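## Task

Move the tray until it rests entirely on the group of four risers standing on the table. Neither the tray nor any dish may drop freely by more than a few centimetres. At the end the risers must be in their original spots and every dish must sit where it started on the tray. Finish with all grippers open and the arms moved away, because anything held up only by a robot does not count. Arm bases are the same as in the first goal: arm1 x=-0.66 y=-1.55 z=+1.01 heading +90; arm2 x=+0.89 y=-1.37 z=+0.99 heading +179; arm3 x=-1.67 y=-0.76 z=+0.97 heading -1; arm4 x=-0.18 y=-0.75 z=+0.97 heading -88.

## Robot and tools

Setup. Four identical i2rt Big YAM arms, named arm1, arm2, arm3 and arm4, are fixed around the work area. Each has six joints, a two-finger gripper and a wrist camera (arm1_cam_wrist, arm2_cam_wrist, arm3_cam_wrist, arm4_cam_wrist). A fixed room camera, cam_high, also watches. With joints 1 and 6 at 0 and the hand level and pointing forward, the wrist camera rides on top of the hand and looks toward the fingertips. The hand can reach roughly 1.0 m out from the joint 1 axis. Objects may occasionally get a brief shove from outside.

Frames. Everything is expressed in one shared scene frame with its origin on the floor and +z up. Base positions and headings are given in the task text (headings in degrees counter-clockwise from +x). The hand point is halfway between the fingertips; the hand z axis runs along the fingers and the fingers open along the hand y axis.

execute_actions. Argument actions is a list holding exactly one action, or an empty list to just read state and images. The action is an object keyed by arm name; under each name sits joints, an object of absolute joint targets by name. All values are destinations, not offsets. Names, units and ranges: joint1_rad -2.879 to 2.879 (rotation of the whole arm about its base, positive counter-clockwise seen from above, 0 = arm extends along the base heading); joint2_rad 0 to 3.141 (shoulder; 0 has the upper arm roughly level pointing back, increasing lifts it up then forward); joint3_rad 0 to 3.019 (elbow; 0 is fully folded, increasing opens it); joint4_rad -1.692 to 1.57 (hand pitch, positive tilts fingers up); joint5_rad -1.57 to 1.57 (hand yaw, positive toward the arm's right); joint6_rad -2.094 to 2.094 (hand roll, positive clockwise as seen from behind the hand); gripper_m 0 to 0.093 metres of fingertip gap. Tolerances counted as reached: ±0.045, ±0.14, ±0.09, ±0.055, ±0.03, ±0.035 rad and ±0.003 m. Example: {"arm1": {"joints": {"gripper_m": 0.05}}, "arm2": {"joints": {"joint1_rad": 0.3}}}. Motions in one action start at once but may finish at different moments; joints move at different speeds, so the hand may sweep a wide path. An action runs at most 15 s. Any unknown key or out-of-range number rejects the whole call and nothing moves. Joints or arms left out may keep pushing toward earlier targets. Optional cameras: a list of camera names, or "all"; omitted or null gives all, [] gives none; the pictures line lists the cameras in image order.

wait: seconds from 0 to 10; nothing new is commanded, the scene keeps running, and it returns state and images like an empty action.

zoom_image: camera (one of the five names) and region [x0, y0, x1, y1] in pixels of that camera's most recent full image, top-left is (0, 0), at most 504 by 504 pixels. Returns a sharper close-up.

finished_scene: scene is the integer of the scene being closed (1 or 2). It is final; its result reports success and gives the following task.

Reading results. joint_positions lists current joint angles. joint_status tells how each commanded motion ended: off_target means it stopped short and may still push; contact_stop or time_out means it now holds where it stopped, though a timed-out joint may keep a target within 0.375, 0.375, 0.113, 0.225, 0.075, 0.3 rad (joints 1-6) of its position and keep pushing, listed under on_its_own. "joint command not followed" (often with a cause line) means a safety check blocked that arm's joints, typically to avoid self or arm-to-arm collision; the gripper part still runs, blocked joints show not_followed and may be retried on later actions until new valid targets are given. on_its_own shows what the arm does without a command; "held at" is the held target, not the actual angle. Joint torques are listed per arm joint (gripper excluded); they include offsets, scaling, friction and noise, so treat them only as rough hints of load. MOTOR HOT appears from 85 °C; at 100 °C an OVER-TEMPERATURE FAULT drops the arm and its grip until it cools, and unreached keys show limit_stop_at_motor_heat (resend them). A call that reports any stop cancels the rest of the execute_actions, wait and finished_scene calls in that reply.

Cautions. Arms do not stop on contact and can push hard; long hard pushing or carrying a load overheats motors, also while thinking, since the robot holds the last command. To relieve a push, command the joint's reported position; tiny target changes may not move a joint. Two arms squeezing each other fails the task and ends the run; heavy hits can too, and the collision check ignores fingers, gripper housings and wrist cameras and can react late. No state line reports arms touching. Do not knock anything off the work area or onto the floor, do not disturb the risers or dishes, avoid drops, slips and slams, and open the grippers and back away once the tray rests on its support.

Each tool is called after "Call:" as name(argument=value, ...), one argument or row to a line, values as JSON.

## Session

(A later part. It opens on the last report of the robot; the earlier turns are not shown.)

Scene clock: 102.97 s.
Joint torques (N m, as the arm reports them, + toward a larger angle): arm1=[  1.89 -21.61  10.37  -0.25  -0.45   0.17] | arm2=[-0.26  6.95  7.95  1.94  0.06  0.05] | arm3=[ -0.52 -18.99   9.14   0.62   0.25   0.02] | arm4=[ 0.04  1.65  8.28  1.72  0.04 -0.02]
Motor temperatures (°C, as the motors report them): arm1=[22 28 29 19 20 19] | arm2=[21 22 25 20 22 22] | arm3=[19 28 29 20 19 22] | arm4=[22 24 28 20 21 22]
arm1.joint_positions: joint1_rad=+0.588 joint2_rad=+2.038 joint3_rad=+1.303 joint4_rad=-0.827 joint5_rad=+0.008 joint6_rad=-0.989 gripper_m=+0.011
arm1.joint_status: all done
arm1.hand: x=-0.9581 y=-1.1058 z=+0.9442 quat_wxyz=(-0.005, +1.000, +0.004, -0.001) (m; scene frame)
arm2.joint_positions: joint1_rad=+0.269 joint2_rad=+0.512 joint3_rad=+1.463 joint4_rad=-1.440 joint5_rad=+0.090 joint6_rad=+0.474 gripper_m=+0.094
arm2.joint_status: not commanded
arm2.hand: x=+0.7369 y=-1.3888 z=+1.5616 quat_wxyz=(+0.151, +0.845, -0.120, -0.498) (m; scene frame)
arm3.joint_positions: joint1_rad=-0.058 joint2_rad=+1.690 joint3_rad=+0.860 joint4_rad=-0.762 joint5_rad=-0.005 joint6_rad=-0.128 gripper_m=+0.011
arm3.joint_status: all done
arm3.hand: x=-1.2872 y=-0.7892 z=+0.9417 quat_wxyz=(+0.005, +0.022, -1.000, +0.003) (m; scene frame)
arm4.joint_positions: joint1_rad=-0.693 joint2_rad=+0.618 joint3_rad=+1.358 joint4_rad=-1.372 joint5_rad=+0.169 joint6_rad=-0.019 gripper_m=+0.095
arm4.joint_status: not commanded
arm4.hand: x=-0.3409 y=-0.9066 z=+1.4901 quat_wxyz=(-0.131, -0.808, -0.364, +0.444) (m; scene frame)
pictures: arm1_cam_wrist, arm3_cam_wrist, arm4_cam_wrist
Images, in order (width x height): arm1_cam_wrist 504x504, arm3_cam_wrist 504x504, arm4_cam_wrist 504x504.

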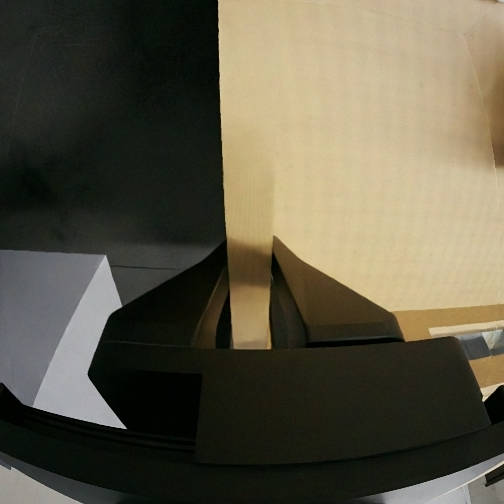

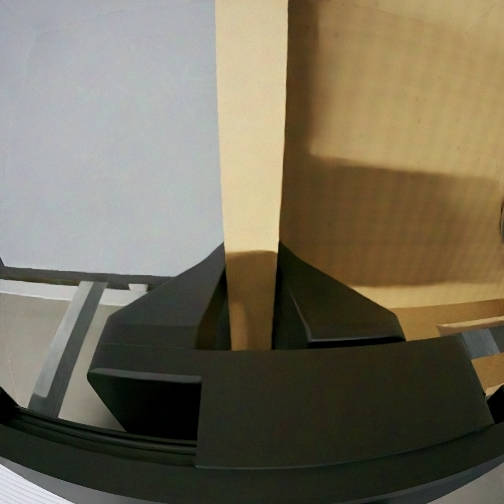

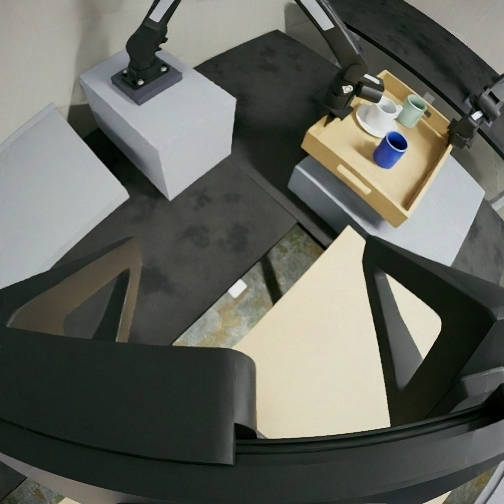

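Call:
execute_actions(
  actions=[
    {"arm1": {"joints": {"joint1_rad": 0.475, "joint2_rad": 2.138, "joint3_rad": 1.629, "joint4_rad": -0.935, "joint6_rad": -1.088}}, "arm3": {"joints": {"joint1_rad": 0.174, "joint2_rad": 1.739, "joint3_rad": 1.015, "joint4_rad": -0.727, "joint6_rad": 0.128}}},
  ],
  cameras=["arm4_cam_wrist", "arm1_cam_wrist", "arm3_cam_wrist", "cam_high"],
)

Scene clock: 109.73 s.
Joint torques (N m, as the arm reports them, + toward a larger angle): arm1=[  1.87 -25.79  11.06  -0.41  -0.34   0.23] | arm2=[-0.83  7.2   7.92  1.84  0.03 -0.03] | arm3=[ -0.6  -20.21  10.75   0.28   0.32   0.04] | arm4=[ 0.    1.65  8.28  1.73  0.04 -0.02]
Motor temperatures (°C, as the motors report them): arm1=[22 29 30 19 20 19] | arm2=[21 22 25 20 22 22] | arm3=[19 28 29 20 19 22] | arm4=[22 24 28 20 21 22]
arm1.joint_positions: joint1_rad=+0.464 joint2_rad=+2.221 joint3_rad=+1.566 joint4_rad=-0.917 joint5_rad=+0.006 joint6_rad=-1.106 gripper_m=+0.011
arm1.joint_status: all done
arm1.hand: x=-0.9317 y=-1.0112 z=+0.9195 quat_wxyz=(+0.001, +1.000, +0.000, +0.001) (m; scene frame)
arm2.joint_positions: joint1_rad=+0.269 joint2_rad=+0.512 joint3_rad=+1.463 joint4_rad=-1.440 joint5_rad=+0.090 joint6_rad=+0.474 gripper_m=+0.094
arm2.joint_status: not commanded
arm2.hand: x=+0.7369 y=-1.3888 z=+1.5616 quat_wxyz=(+0.151, +0.845, -0.120, -0.498) (m; scene frame)
arm3.joint_positions: joint1_rad=+0.189 joint2_rad=+1.816 joint3_rad=+0.941 joint4_rad=-0.724 joint5_rad=-0.006 joint6_rad=+0.127 gripper_m=+0.011
arm3.joint_status: all done
arm3.hand: x=-1.2607 y=-0.6892 z=+0.9122 quat_wxyz=(+0.010, +0.018, -1.000, +0.006) (m; scene frame)
arm4.joint_positions: joint1_rad=-0.693 joint2_rad=+0.618 joint3_rad=+1.358 joint4_rad=-1.372 joint5_rad=+0.169 joint6_rad=-0.019 gripper_m=+0.095
arm4.joint_status: not commanded
arm4.hand: x=-0.3409 y=-0.9066 z=+1.4901 quat_wxyz=(-0.131, -0.808, -0.364, +0.444) (m; scene frame)
pictures: arm1_cam_wrist, arm3_cam_wrist, arm4_cam_wrist, cam_high
Images, in order (width x height): arm1_cam_wrist 504x504, arm3_cam_wrist 504x504, arm4_cam_wrist 504x504, cam_high 504x504.

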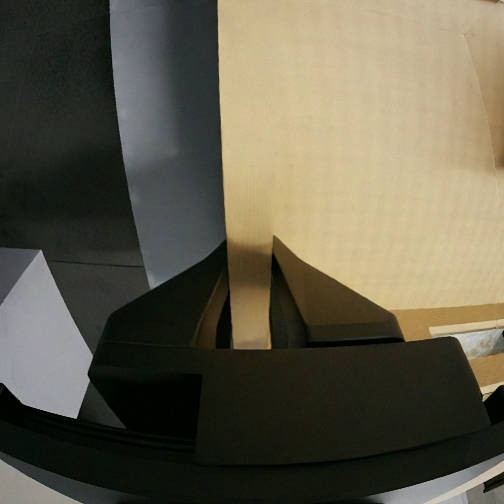

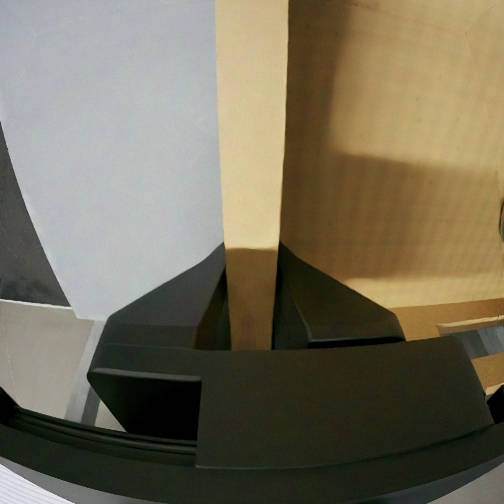

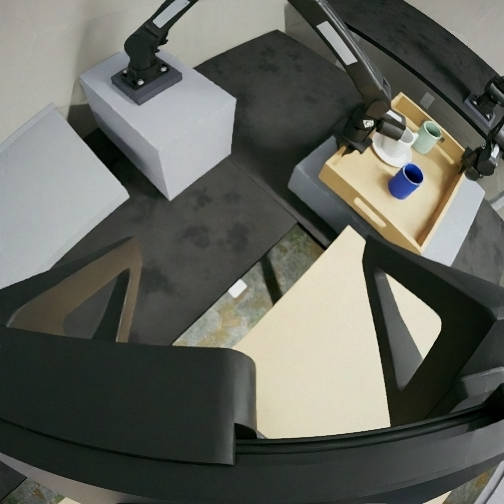

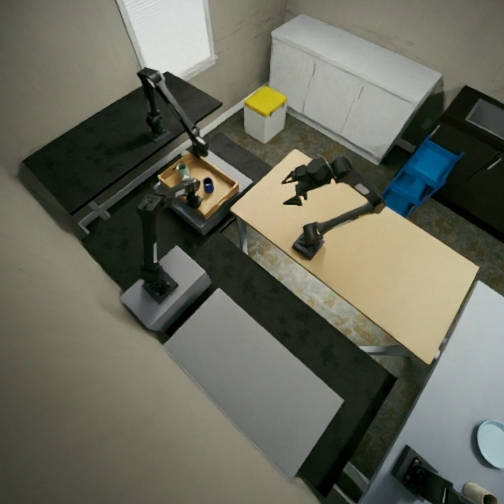

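Call:
zoom_image(
  camera="arm4_cam_wrist",
  region=[270, 70, 504, 304],
)

Call:
zoom_image(
  camera="cam_high",
  region=[130, 120, 280, 270],
)

Region (270, 70, 504, 304) of arm4_cam_wrist's 504x504 image, scaled by 2.154, with more detail than that image has.

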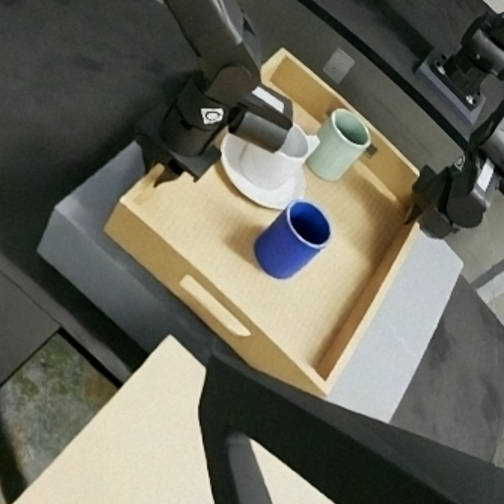

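Region (130, 120, 280, 270) of cam_high's 504x504 image, scaled by 3.360, with more detail than that image has.

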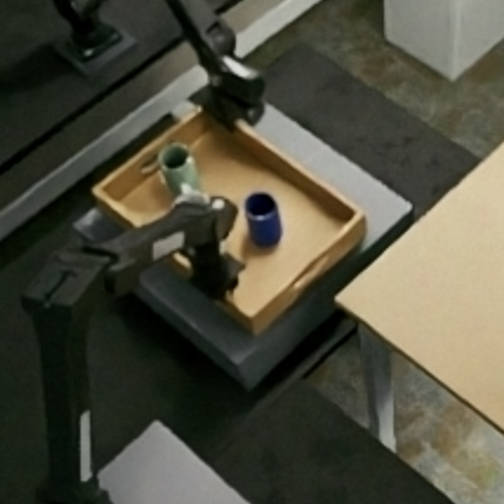

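Call:
zoom_image(
  camera="arm4_cam_wrist",
  region=[280, 130, 400, 250],
)

Region (280, 130, 400, 250) of arm4_cam_wrist's 504x504 image, scaled by 4.200, with more detail than that image has.

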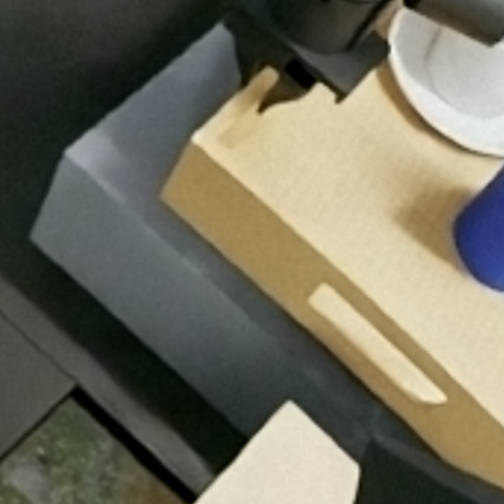

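Call:
execute_actions(
  actions=[
    {"arm1": {"joints": {"joint1_rad": 0.50, "joint2_rad": 2.205, "joint3_rad": 1.706, "joint4_rad": -0.94, "joint6_rad": -1.055}}, "arm3": {"joints": {"joint1_rad": 0.228, "joint2_rad": 1.715, "joint3_rad": 0.94, "joint4_rad": -0.668, "joint6_rad": 0.195}}},
  ],
  cameras=["arm4_cam_wrist", "arm1_cam_wrist", "arm3_cam_wrist"],
)

Scene clock: 121.70 s.
Joint torques (N m, as the arm reports them, + toward a larger angle): arm1=[  2.38 -25.24  12.16  -0.27  -0.33   0.08] | arm2=[-0.44  7.36  7.83  2.14  0.05  0.  ] | arm3=[  0.03 -21.64   7.04   1.34   0.48   0.03] | arm4=[ 0.06  1.71  8.3   1.73  0.03 -0.02]
Motor temperatures (°C, as the motors report them): arm1=[22 31 32 19 20 19] | arm2=[21 22 25 20 22 22] | arm3=[19 28 31 20 19 22] | arm4=[22 24 28 20 21 22]
arm1.joint_positions: joint1_rad=+0.488 joint2_rad=+2.271 joint3_rad=+1.629 joint4_rad=-0.926 joint5_rad=+0.005 joint6_rad=-1.060 gripper_m=+0.011
arm1.joint_status: all done
arm1.hand: x=-0.9525 y=-1.0029 z=+0.9094 quat_wxyz=(-0.002, +1.000, -0.011, +0.000) (m; scene frame)
arm2.joint_positions: joint1_rad=+0.269 joint2_rad=+0.512 joint3_rad=+1.463 joint4_rad=-1.440 joint5_rad=+0.090 joint6_rad=+0.474 gripper_m=+0.094
arm2.joint_status: not commanded
arm2.hand: x=+0.7369 y=-1.3888 z=+1.5616 quat_wxyz=(+0.151, +0.845, -0.120, -0.498) (m; scene frame)
arm3.joint_positions: joint1_rad=+0.232 joint2_rad=+1.816 joint3_rad=+0.909 joint4_rad=-0.688 joint5_rad=-0.010 joint6_rad=+0.193 gripper_m=+0.011
arm3.joint_status: all done
arm3.hand: x=-1.2726 y=-0.6727 z=+0.9042 quat_wxyz=(+0.008, +0.007, -1.000, +0.004) (m; scene frame)
arm4.joint_positions: joint1_rad=-0.693 joint2_rad=+0.618 joint3_rad=+1.358 joint4_rad=-1.372 joint5_rad=+0.169 joint6_rad=-0.019 gripper_m=+0.095
arm4.joint_status: not commanded
arm4.hand: x=-0.3409 y=-0.9066 z=+1.4901 quat_wxyz=(-0.131, -0.808, -0.364, +0.444) (m; scene frame)
pictures: arm1_cam_wrist, arm3_cam_wrist, arm4_cam_wrist
Images, in order (width x height): arm1_cam_wrist 504x504, arm3_cam_wrist 504x504, arm4_cam_wrist 504x504.

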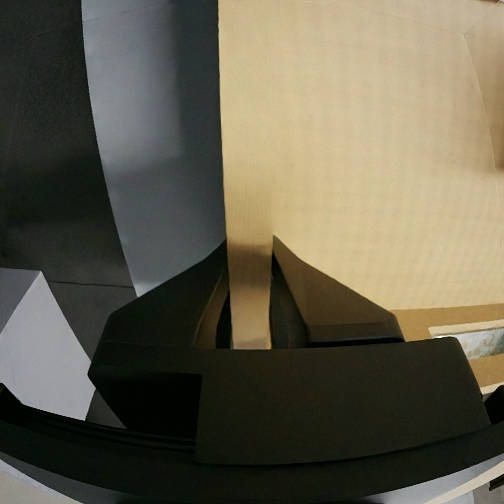

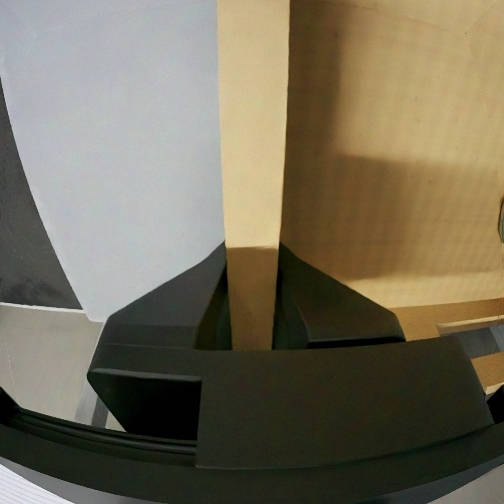

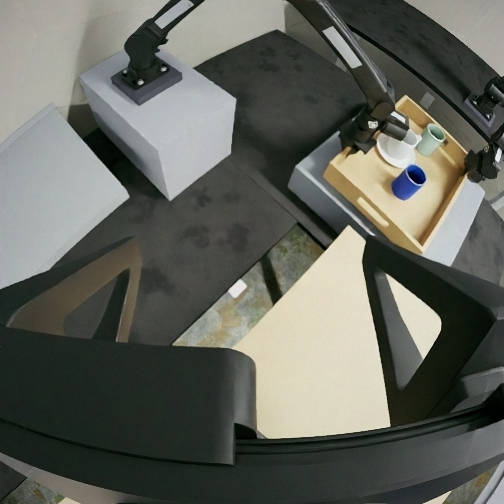

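Call:
zoom_image(
  camera="arm4_cam_wrist",
  region=[280, 130, 440, 290],
)

Call:
zoom_image(
  camera="arm3_cam_wrist",
  region=[0, 200, 200, 400],
)

Region (280, 130, 440, 290) of arm4_cam_wrist's 504x504 image, scaled by 3.150, with more detail than that image has.

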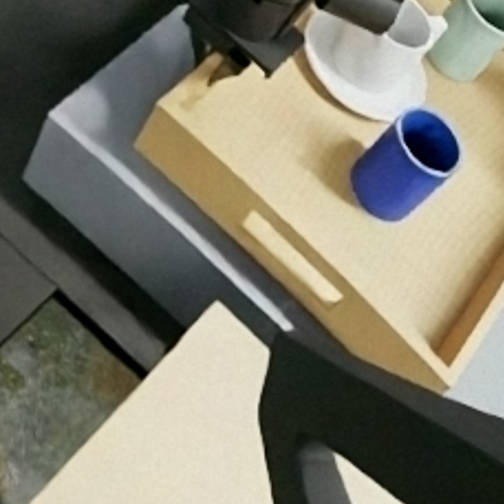

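Region (0, 200, 200, 400) of arm3_cam_wrist's 504x504 image, scaled by 2.520, with more detail than that image has.

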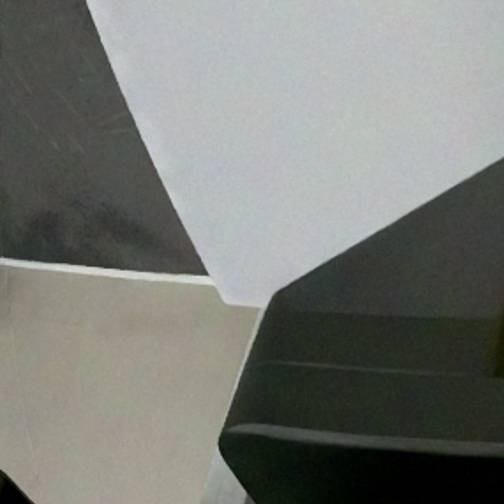

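Call:
execute_actions(
  actions=[
    {"arm1": {"joints": {"joint1_rad": 0.508, "joint2_rad": 2.257, "joint3_rad": 1.716, "joint4_rad": -0.875, "joint6_rad": -1.05}}, "arm3": {"joints": {"joint2_rad": 1.79, "joint3_rad": 0.912, "joint4_rad": -0.585}}},
  ],
  cameras=["arm4_cam_wrist", "arm3_cam_wrist"],
)

Scene clock: 126.37 s.
Joint torques (N m, as the arm reports them, + toward a larger angle): arm1=[  2.71 -22.7   12.78   1.48  -0.81   0.11] | arm2=[-0.28  7.63  7.88  2.02  0.05 -0.02] | arm3=[  0.1  -17.27   6.65   2.1    0.63   0.01] | arm4=[ 0.02  1.71  8.29  1.74  0.04 -0.02]
Motor temperatures (°C, as the motors report them): arm1=[22 31 33 19 20 19] | arm2=[21 22 25 20 22 22] | arm3=[19 28 30 20 19 22] | arm4=[22 24 28 20 21 22]
arm1.joint_positions: joint1_rad=+0.492 joint2_rad=+2.283 joint3_rad=+1.631 joint4_rad=-0.907 joint5_rad=+0.018 joint6_rad=-1.058 gripper_m=+0.011
arm1.joint_status: all done
arm1.hand: x=-0.9543 y=-1.0007 z=+0.9028 quat_wxyz=(-0.009, +1.000, -0.010, +0.003) (m; scene frame)
arm2.joint_positions: joint1_rad=+0.269 joint2_rad=+0.512 joint3_rad=+1.463 joint4_rad=-1.440 joint5_rad=+0.090 joint6_rad=+0.474 gripper_m=+0.094
arm2.joint_status: not commanded
arm2.hand: x=+0.7369 y=-1.3888 z=+1.5616 quat_wxyz=(+0.151, +0.845, -0.120, -0.498) (m; scene frame)
arm3.joint_positions: joint1_rad=+0.234 joint2_rad=+1.839 joint3_rad=+0.883 joint4_rad=-0.623 joint5_rad=-0.014 joint6_rad=+0.193 gripper_m=+0.011
arm3.joint_status: all done
arm3.hand: x=-1.2752 y=-0.6718 z=+0.8896 quat_wxyz=(+0.000, +0.008, -1.000, +0.000) (m; scene frame)
arm4.joint_positions: joint1_rad=-0.693 joint2_rad=+0.618 joint3_rad=+1.358 joint4_rad=-1.372 joint5_rad=+0.169 joint6_rad=-0.019 gripper_m=+0.095
arm4.joint_status: not commanded
arm4.hand: x=-0.3409 y=-0.9066 z=+1.4901 quat_wxyz=(-0.131, -0.808, -0.364, +0.444) (m; scene frame)
pictures: arm3_cam_wrist, arm4_cam_wrist
Images, in order (width x height): arm3_cam_wrist 504x504, arm4_cam_wrist 504x504.

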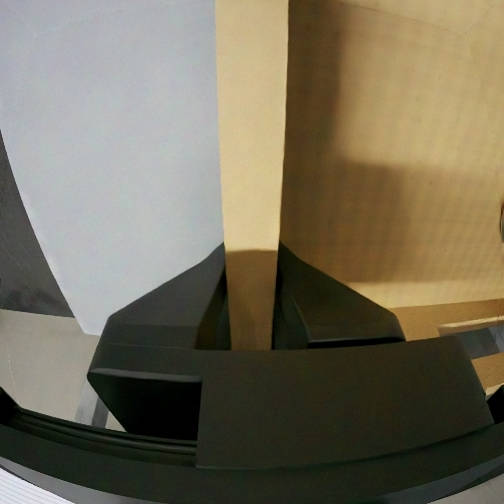

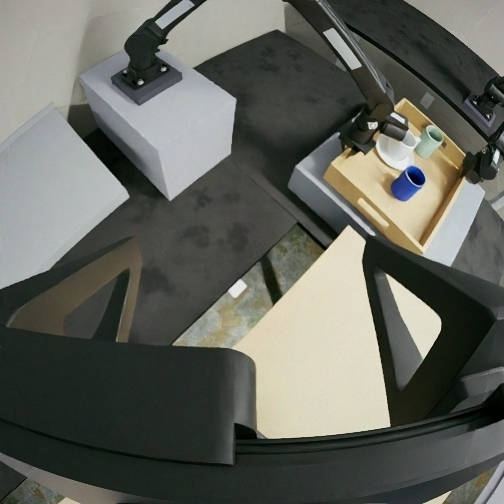

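Call:
zoom_image(
  camera="arm4_cam_wrist",
  region=[280, 130, 440, 290],
)

Call:
execute_actions(
  actions=[],
  cameras=[],
)

Region (280, 130, 440, 290) of arm4_cam_wrist's 504x504 image, scaled by 3.150, with more detail than that image has.

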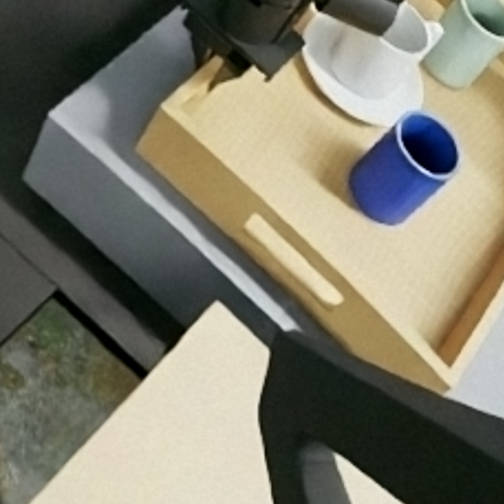

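Scene clock: 127.07 s.
Joint torques (N m, as the arm reports them, + toward a larger angle): arm1=[  2.66 -22.56  12.78   1.48  -0.82   0.11] | arm2=[-0.24  7.4   7.87  1.96  0.04 -0.02] | arm3=[ -0.46 -17.38   6.61   2.12   0.64   0.02] | arm4=[ 0.02  1.69  8.29  1.73  0.04 -0.02]
Motor temperatures (°C, as the motors report them): arm1=[22 31 34 19 20 19] | arm2=[21 22 25 20 22 22] | arm3=[19 28 30 20 19 22] | arm4=[22 24 28 20 21 22]
arm1.joint_positions: joint1_rad=+0.492 joint2_rad=+2.283 joint3_rad=+1.631 joint4_rad=-0.907 joint5_rad=+0.018 joint6_rad=-1.058 gripper_m=+0.011
arm1.joint_status: all done
arm1.hand: x=-0.9543 y=-1.0007 z=+0.9028 quat_wxyz=(-0.009, +1.000, -0.010, +0.003) (m; scene frame)
arm2.joint_positions: joint1_rad=+0.269 joint2_rad=+0.512 joint3_rad=+1.463 joint4_rad=-1.440 joint5_rad=+0.090 joint6_rad=+0.474 gripper_m=+0.094
arm2.joint_status: not commanded
arm2.hand: x=+0.7369 y=-1.3888 z=+1.5616 quat_wxyz=(+0.151, +0.845, -0.120, -0.498) (m; scene frame)
arm3.joint_positions: joint1_rad=+0.234 joint2_rad=+1.839 joint3_rad=+0.883 joint4_rad=-0.623 joint5_rad=-0.014 joint6_rad=+0.193 gripper_m=+0.011
arm3.joint_status: all done
arm3.hand: x=-1.2752 y=-0.6718 z=+0.8896 quat_wxyz=(+0.000, +0.008, -1.000, +0.000) (m; scene frame)
arm4.joint_positions: joint1_rad=-0.693 joint2_rad=+0.618 joint3_rad=+1.358 joint4_rad=-1.372 joint5_rad=+0.169 joint6_rad=-0.019 gripper_m=+0.095
arm4.joint_status: not commanded
arm4.hand: x=-0.3409 y=-0.9066 z=+1.4901 quat_wxyz=(-0.131, -0.808, -0.364, +0.444) (m; scene frame)
pictures: none
No camera images: the call's "cameras" was empty. Leave "cameras" out to get every camera's image.

Call:
execute_actions(
  actions=[
    {"arm1": {"joints": {"joint2_rad": 2.30, "joint4_rad": -0.875}}, "arm3": {"joints": {"joint2_rad": 1.81, "joint4_rad": -0.60}}},
  ],
  cameras=["arm4_cam_wrist"],
)

Scene clock: 128.40 s.
Joint torques (N m, as the arm reports them, + toward a larger angle): arm1=[  2.62 -19.61  12.74   1.55  -0.81   0.1 ] | arm2=[-0.64  7.22  7.93  1.97  0.07 -0.04] | arm3=[  0.09 -15.9    6.62   1.42   0.64   0.01] | arm4=[ 0.03  1.71  8.27  1.73  0.04 -0.02]
Motor temperatures (°C, as the motors report them): arm1=[22 31 34 19 20 19] | arm2=[21 22 25 20 22 22] | arm3=[19 28 30 20 19 22] | arm4=[22 24 28 20 21 22]
arm1.joint_positions: joint1_rad=+0.492 joint2_rad=+2.285 joint3_rad=+1.631 joint4_rad=-0.907 joint5_rad=+0.018 joint6_rad=-1.057 gripper_m=+0.011
arm1.joint_status: all done
arm1.hand: x=-0.9541 y=-1.0011 z=+0.9016 quat_wxyz=(-0.008, +1.000, -0.010, +0.003) (m; scene frame)
arm2.joint_positions: joint1_rad=+0.269 joint2_rad=+0.512 joint3_rad=+1.463 joint4_rad=-1.440 joint5_rad=+0.090 joint6_rad=+0.474 gripper_m=+0.094
arm2.joint_status: not commanded
arm2.hand: x=+0.7369 y=-1.3888 z=+1.5616 quat_wxyz=(+0.151, +0.845, -0.120, -0.498) (m; scene frame)
arm3.joint_positions: joint1_rad=+0.234 joint2_rad=+1.839 joint3_rad=+0.883 joint4_rad=-0.623 joint5_rad=-0.014 joint6_rad=+0.193 gripper_m=+0.011
arm3.joint_status: all done
arm3.hand: x=-1.2752 y=-0.6718 z=+0.8896 quat_wxyz=(+0.000, +0.008, -1.000, +0.000) (m; scene frame)
arm4.joint_positions: joint1_rad=-0.693 joint2_rad=+0.618 joint3_rad=+1.358 joint4_rad=-1.372 joint5_rad=+0.169 joint6_rad=-0.019 gripper_m=+0.095
arm4.joint_status: not commanded
arm4.hand: x=-0.3409 y=-0.9066 z=+1.4901 quat_wxyz=(-0.131, -0.808, -0.364, +0.444) (m; scene frame)
pictures: arm4_cam_wrist
Images, in order (width x height): arm4_cam_wrist 504x504.

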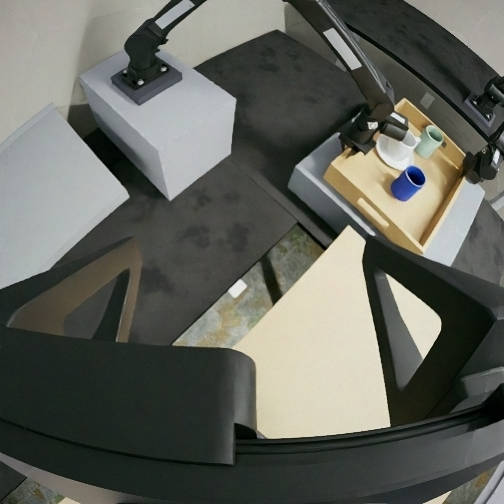

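Call:
zoom_image(
  camera="arm4_cam_wrist",
  region=[285, 135, 385, 235],
)

Region (285, 135, 385, 235) of arm4_cam_wrist's 504x504 image, scaled by 5.040, with more detail than that image has.

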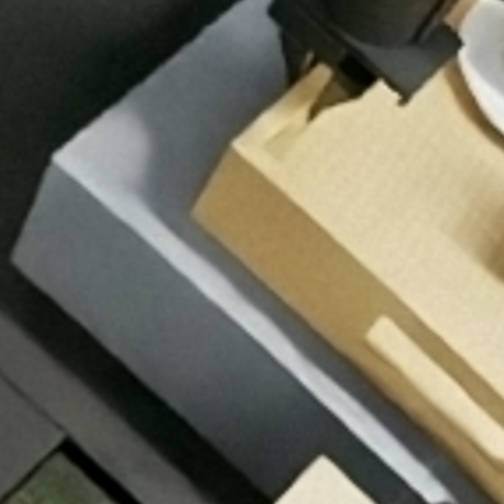

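Call:
execute_actions(
  actions=[
    {"arm1": {"joints": {"joint1_rad": 0.492, "joint2_rad": 2.275, "joint3_rad": 1.655, "joint4_rad": -0.907, "joint6_rad": -1.058, "gripper_m": 0.05}}, "arm3": {"joints": {"joint1_rad": 0.234, "joint2_rad": 1.83, "joint3_rad": 0.90, "joint4_rad": -0.623, "joint6_rad": 0.193, "gripper_m": 0.05}}},
  ],
  cameras=["arm1_cam_wrist", "arm3_cam_wrist", "arm4_cam_wrist"],
)

Scene clock: 131.90 s.
Joint torques (N m, as the arm reports them, + toward a larger angle): arm1=[  1.2  -20.48   7.87   0.32  -0.2    0.03] | arm2=[-0.72  6.86  7.77  1.96  0.06 -0.03] | arm3=[  0.37 -14.54   5.61   0.4    0.22   0.03] | arm4=[ 0.03  1.69  8.31  1.74  0.04 -0.02]
Motor temperatures (°C, as the motors report them): arm1=[22 31 34 19 20 19] | arm2=[21 22 25 20 22 22] | arm3=[19 28 30 20 19 22] | arm4=[22 24 28 20 21 22]
arm1.joint_positions: joint1_rad=+0.492 joint2_rad=+2.272 joint3_rad=+1.636 joint4_rad=-0.907 joint5_rad=+0.002 joint6_rad=-1.057 gripper_m=+0.050
arm1.joint_status: all done
arm1.hand: x=-0.9590 y=-0.9975 z=+0.9113 quat_wxyz=(-0.012, +1.000, -0.010, -0.008) (m; scene frame)
arm2.joint_positions: joint1_rad=+0.269 joint2_rad=+0.512 joint3_rad=+1.463 joint4_rad=-1.440 joint5_rad=+0.090 joint6_rad=+0.474 gripper_m=+0.094
arm2.joint_status: not commanded
arm2.hand: x=+0.7369 y=-1.3888 z=+1.5616 quat_wxyz=(+0.151, +0.845, -0.120, -0.498) (m; scene frame)
arm3.joint_positions: joint1_rad=+0.234 joint2_rad=+1.838 joint3_rad=+0.884 joint4_rad=-0.623 joint5_rad=-0.003 joint6_rad=+0.193 gripper_m=+0.050
arm3.joint_status: all done
arm3.hand: x=-1.2742 y=-0.6734 z=+0.8900 quat_wxyz=(-0.002, +0.008, -1.000, +0.005) (m; scene frame)
arm4.joint_positions: joint1_rad=-0.693 joint2_rad=+0.618 joint3_rad=+1.358 joint4_rad=-1.372 joint5_rad=+0.169 joint6_rad=-0.019 gripper_m=+0.095
arm4.joint_status: not commanded
arm4.hand: x=-0.3409 y=-0.9066 z=+1.4901 quat_wxyz=(-0.131, -0.808, -0.364, +0.444) (m; scene frame)
pictures: arm1_cam_wrist, arm3_cam_wrist, arm4_cam_wrist
Images, in order (width x height): arm1_cam_wrist 504x504, arm3_cam_wrist 504x504, arm4_cam_wrist 504x504.

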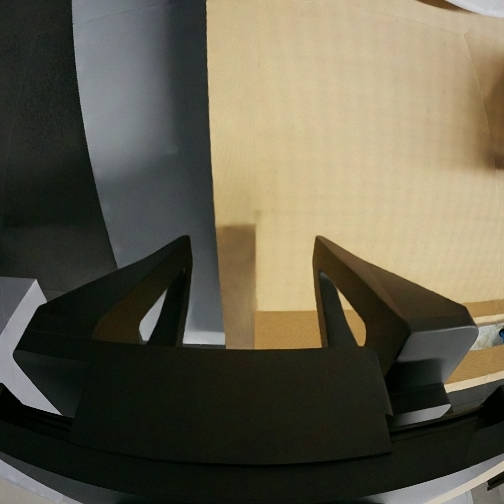

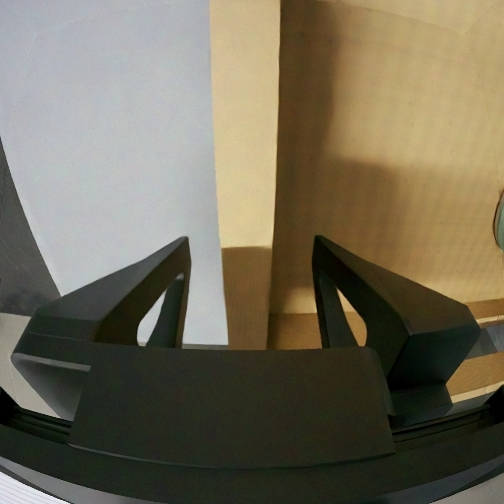

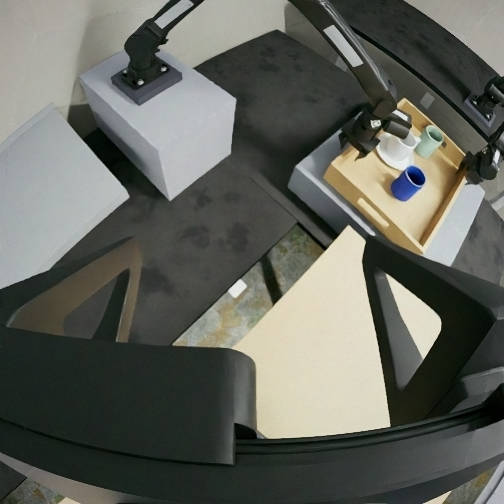

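Call:
execute_actions(
  actions=[
    {"arm1": {"joints": {"joint2_rad": 1.94, "joint3_rad": 1.61, "joint4_rad": -1.25, "gripper_m": 0.08}}, "arm3": {"joints": {"joint2_rad": 1.48, "joint3_rad": 0.97, "joint4_rad": -1.0, "gripper_m": 0.08}}},
  ],
)

Scene clock: 137.17 s.
Joint torques (N m, as the arm reports them, + toward a larger angle): arm1=[  1.32 -17.56   8.42  -0.2   -0.21   0.01] | arm2=[-0.7   7.34  7.7   1.92  0.08  0.03] | arm3=[  0.62 -10.12   9.47  -0.13   0.21   0.02] | arm4=[ 0.02  1.71  8.29  1.73  0.04 -0.02]
Motor temperatures (°C, as the motors report them): arm1=[22 31 33 19 20 19] | arm2=[21 22 25 20 22 22] | arm3=[19 27 29 20 19 22] | arm4=[22 24 28 20 21 22]
arm1.joint_positions: joint1_rad=+0.492 joint2_rad=+1.930 joint3_rad=+1.601 joint4_rad=-1.238 joint5_rad=+0.002 joint6_rad=-1.057 gripper_m=+0.080
arm1.joint_status: all done
arm1.hand: x=-0.9341 y=-1.0423 z=+1.0997 quat_wxyz=(-0.002, +1.000, -0.010, -0.002) (m; scene frame)
arm2.joint_positions: joint1_rad=+0.269 joint2_rad=+0.512 joint3_rad=+1.463 joint4_rad=-1.440 joint5_rad=+0.090 joint6_rad=+0.474 gripper_m=+0.094
arm2.joint_status: not commanded
arm2.hand: x=+0.7369 y=-1.3888 z=+1.5616 quat_wxyz=(+0.151, +0.845, -0.120, -0.498) (m; scene frame)
arm3.joint_positions: joint1_rad=+0.234 joint2_rad=+1.470 joint3_rad=+0.936 joint4_rad=-0.984 joint5_rad=-0.003 joint6_rad=+0.193 gripper_m=+0.080
arm3.joint_status: all done
arm3.hand: x=-1.2893 y=-0.6743 z=+1.0437 quat_wxyz=(-0.030, +0.008, -1.000, +0.000) (m; scene frame)
arm4.joint_positions: joint1_rad=-0.693 joint2_rad=+0.618 joint3_rad=+1.358 joint4_rad=-1.372 joint5_rad=+0.169 joint6_rad=-0.019 gripper_m=+0.095
arm4.joint_status: not commanded
arm4.hand: x=-0.3409 y=-0.9066 z=+1.4901 quat_wxyz=(-0.131, -0.808, -0.364, +0.444) (m; scene frame)
pictures: arm1_cam_wrist, arm2_cam_wrist, arm3_cam_wrist, arm4_cam_wrist, cam_high
Images, in order (width x height): arm1_cam_wrist 504x504, arm2_cam_wrist 504x504, arm3_cam_wrist 504x504, arm4_cam_wrist 504x504, cam_high 504x504.

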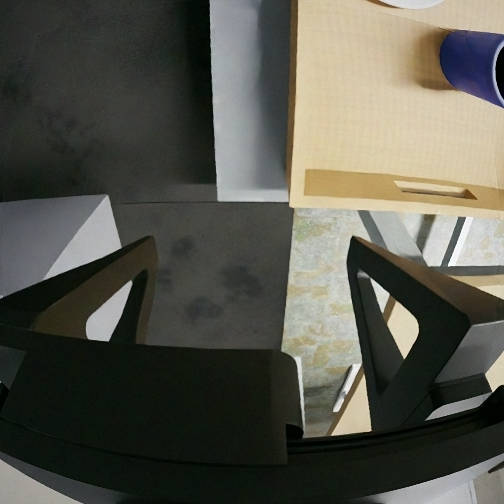

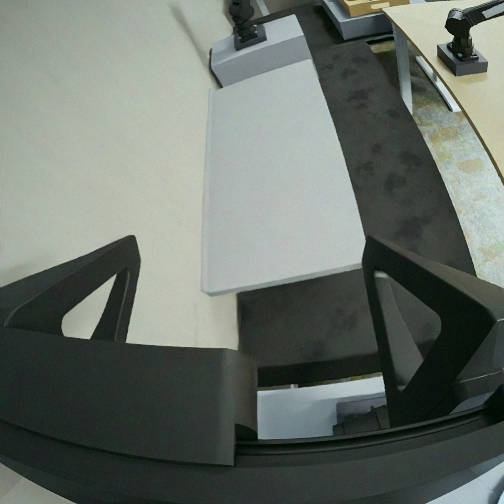

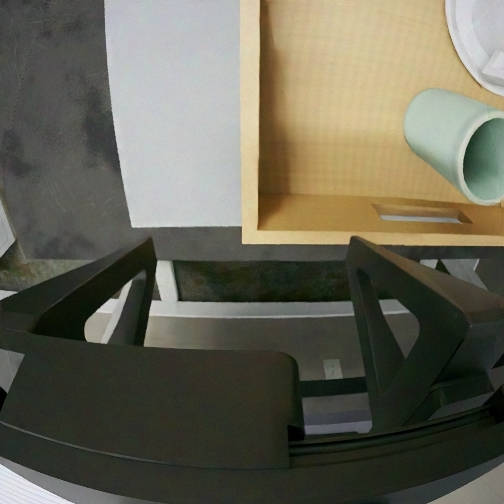

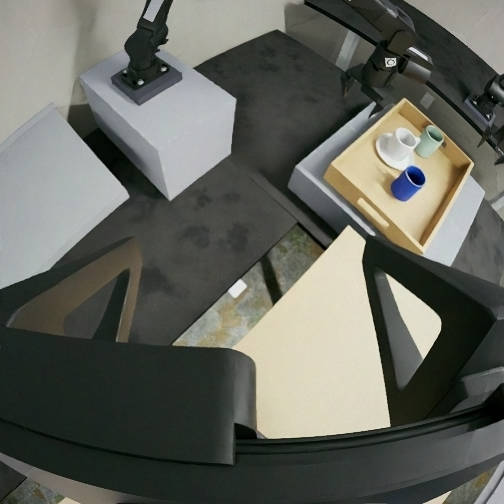

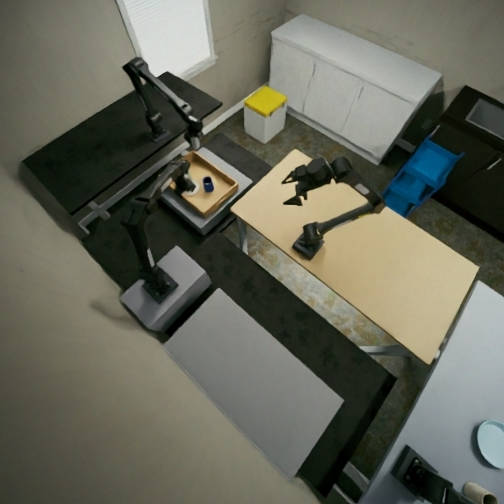

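Call:
execute_actions(
  actions=[
    {"arm1": {"joints": {"joint2_rad": 1.7, "joint3_rad": 1.4}}, "arm3": {"joints": {"joint1_rad": 0.55, "joint2_rad": 1.25}}},
  ],
  cameras=["arm4_cam_wrist", "cam_high"],
)

Scene clock: 139.97 s.
Joint torques (N m, as the arm reports them, + toward a larger angle): arm1=[  1.13 -13.25   7.52   0.02  -0.19   0.01] | arm2=[-0.59  7.23  7.8   1.9   0.07  0.03] | arm3=[ 0.2  -8.65 10.54  0.35  0.13  0.  ] | arm4=[ 0.    1.72  8.3   1.75  0.04 -0.02]
Motor temperatures (°C, as the motors report them): arm1=[22 30 32 19 20 19] | arm2=[21 22 25 20 22 22] | arm3=[19 27 30 20 19 22] | arm4=[22 24 28 20 21 22]
arm1.joint_positions: joint1_rad=+0.492 joint2_rad=+1.678 joint3_rad=+1.406 joint4_rad=-1.242 joint5_rad=+0.002 joint6_rad=-1.057 gripper_m=+0.080
arm1.joint_status: all done
arm1.hand: x=-0.9010 y=-1.1033 z=+1.1592 quat_wxyz=(-0.024, +1.000, -0.010, -0.015) (m; scene frame)
arm2.joint_positions: joint1_rad=+0.269 joint2_rad=+0.512 joint3_rad=+1.463 joint4_rad=-1.440 joint5_rad=+0.090 joint6_rad=+0.474 gripper_m=+0.094
arm2.joint_status: not commanded
arm2.hand: x=+0.7369 y=-1.3888 z=+1.5616 quat_wxyz=(+0.151, +0.845, -0.120, -0.498) (m; scene frame)
arm3.joint_positions: joint1_rad=+0.554 joint2_rad=+1.241 joint3_rad=+0.936 joint4_rad=-0.985 joint5_rad=-0.001 joint6_rad=+0.193 gripper_m=+0.080
arm3.joint_status: all done
arm3.hand: x=-1.3325 y=-0.5556 z=+1.1275 quat_wxyz=(-0.135, +0.166, -0.976, -0.043) (m; scene frame)
arm4.joint_positions: joint1_rad=-0.693 joint2_rad=+0.618 joint3_rad=+1.358 joint4_rad=-1.372 joint5_rad=+0.169 joint6_rad=-0.019 gripper_m=+0.095
arm4.joint_status: not commanded
arm4.hand: x=-0.3409 y=-0.9066 z=+1.4901 quat_wxyz=(-0.131, -0.808, -0.364, +0.444) (m; scene frame)
pictures: arm4_cam_wrist, cam_high
Images, in order (width x height): arm4_cam_wrist 504x504, cam_high 504x504.

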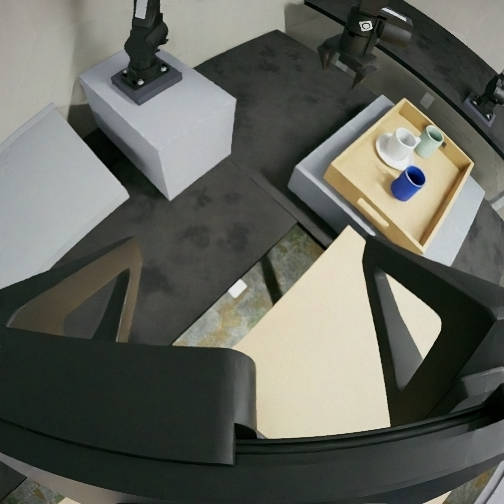

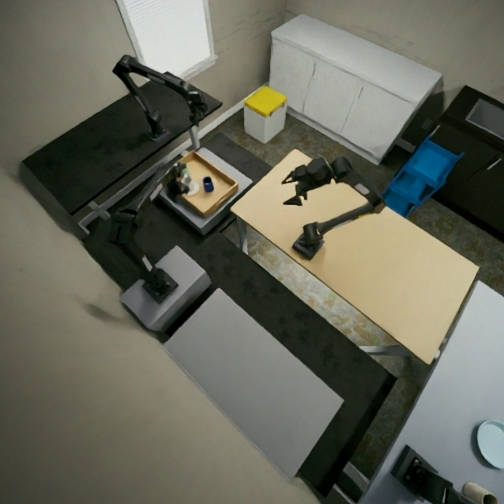

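Call:
finished_scene(
  scene=2,
)

The scene is finished: the task was done.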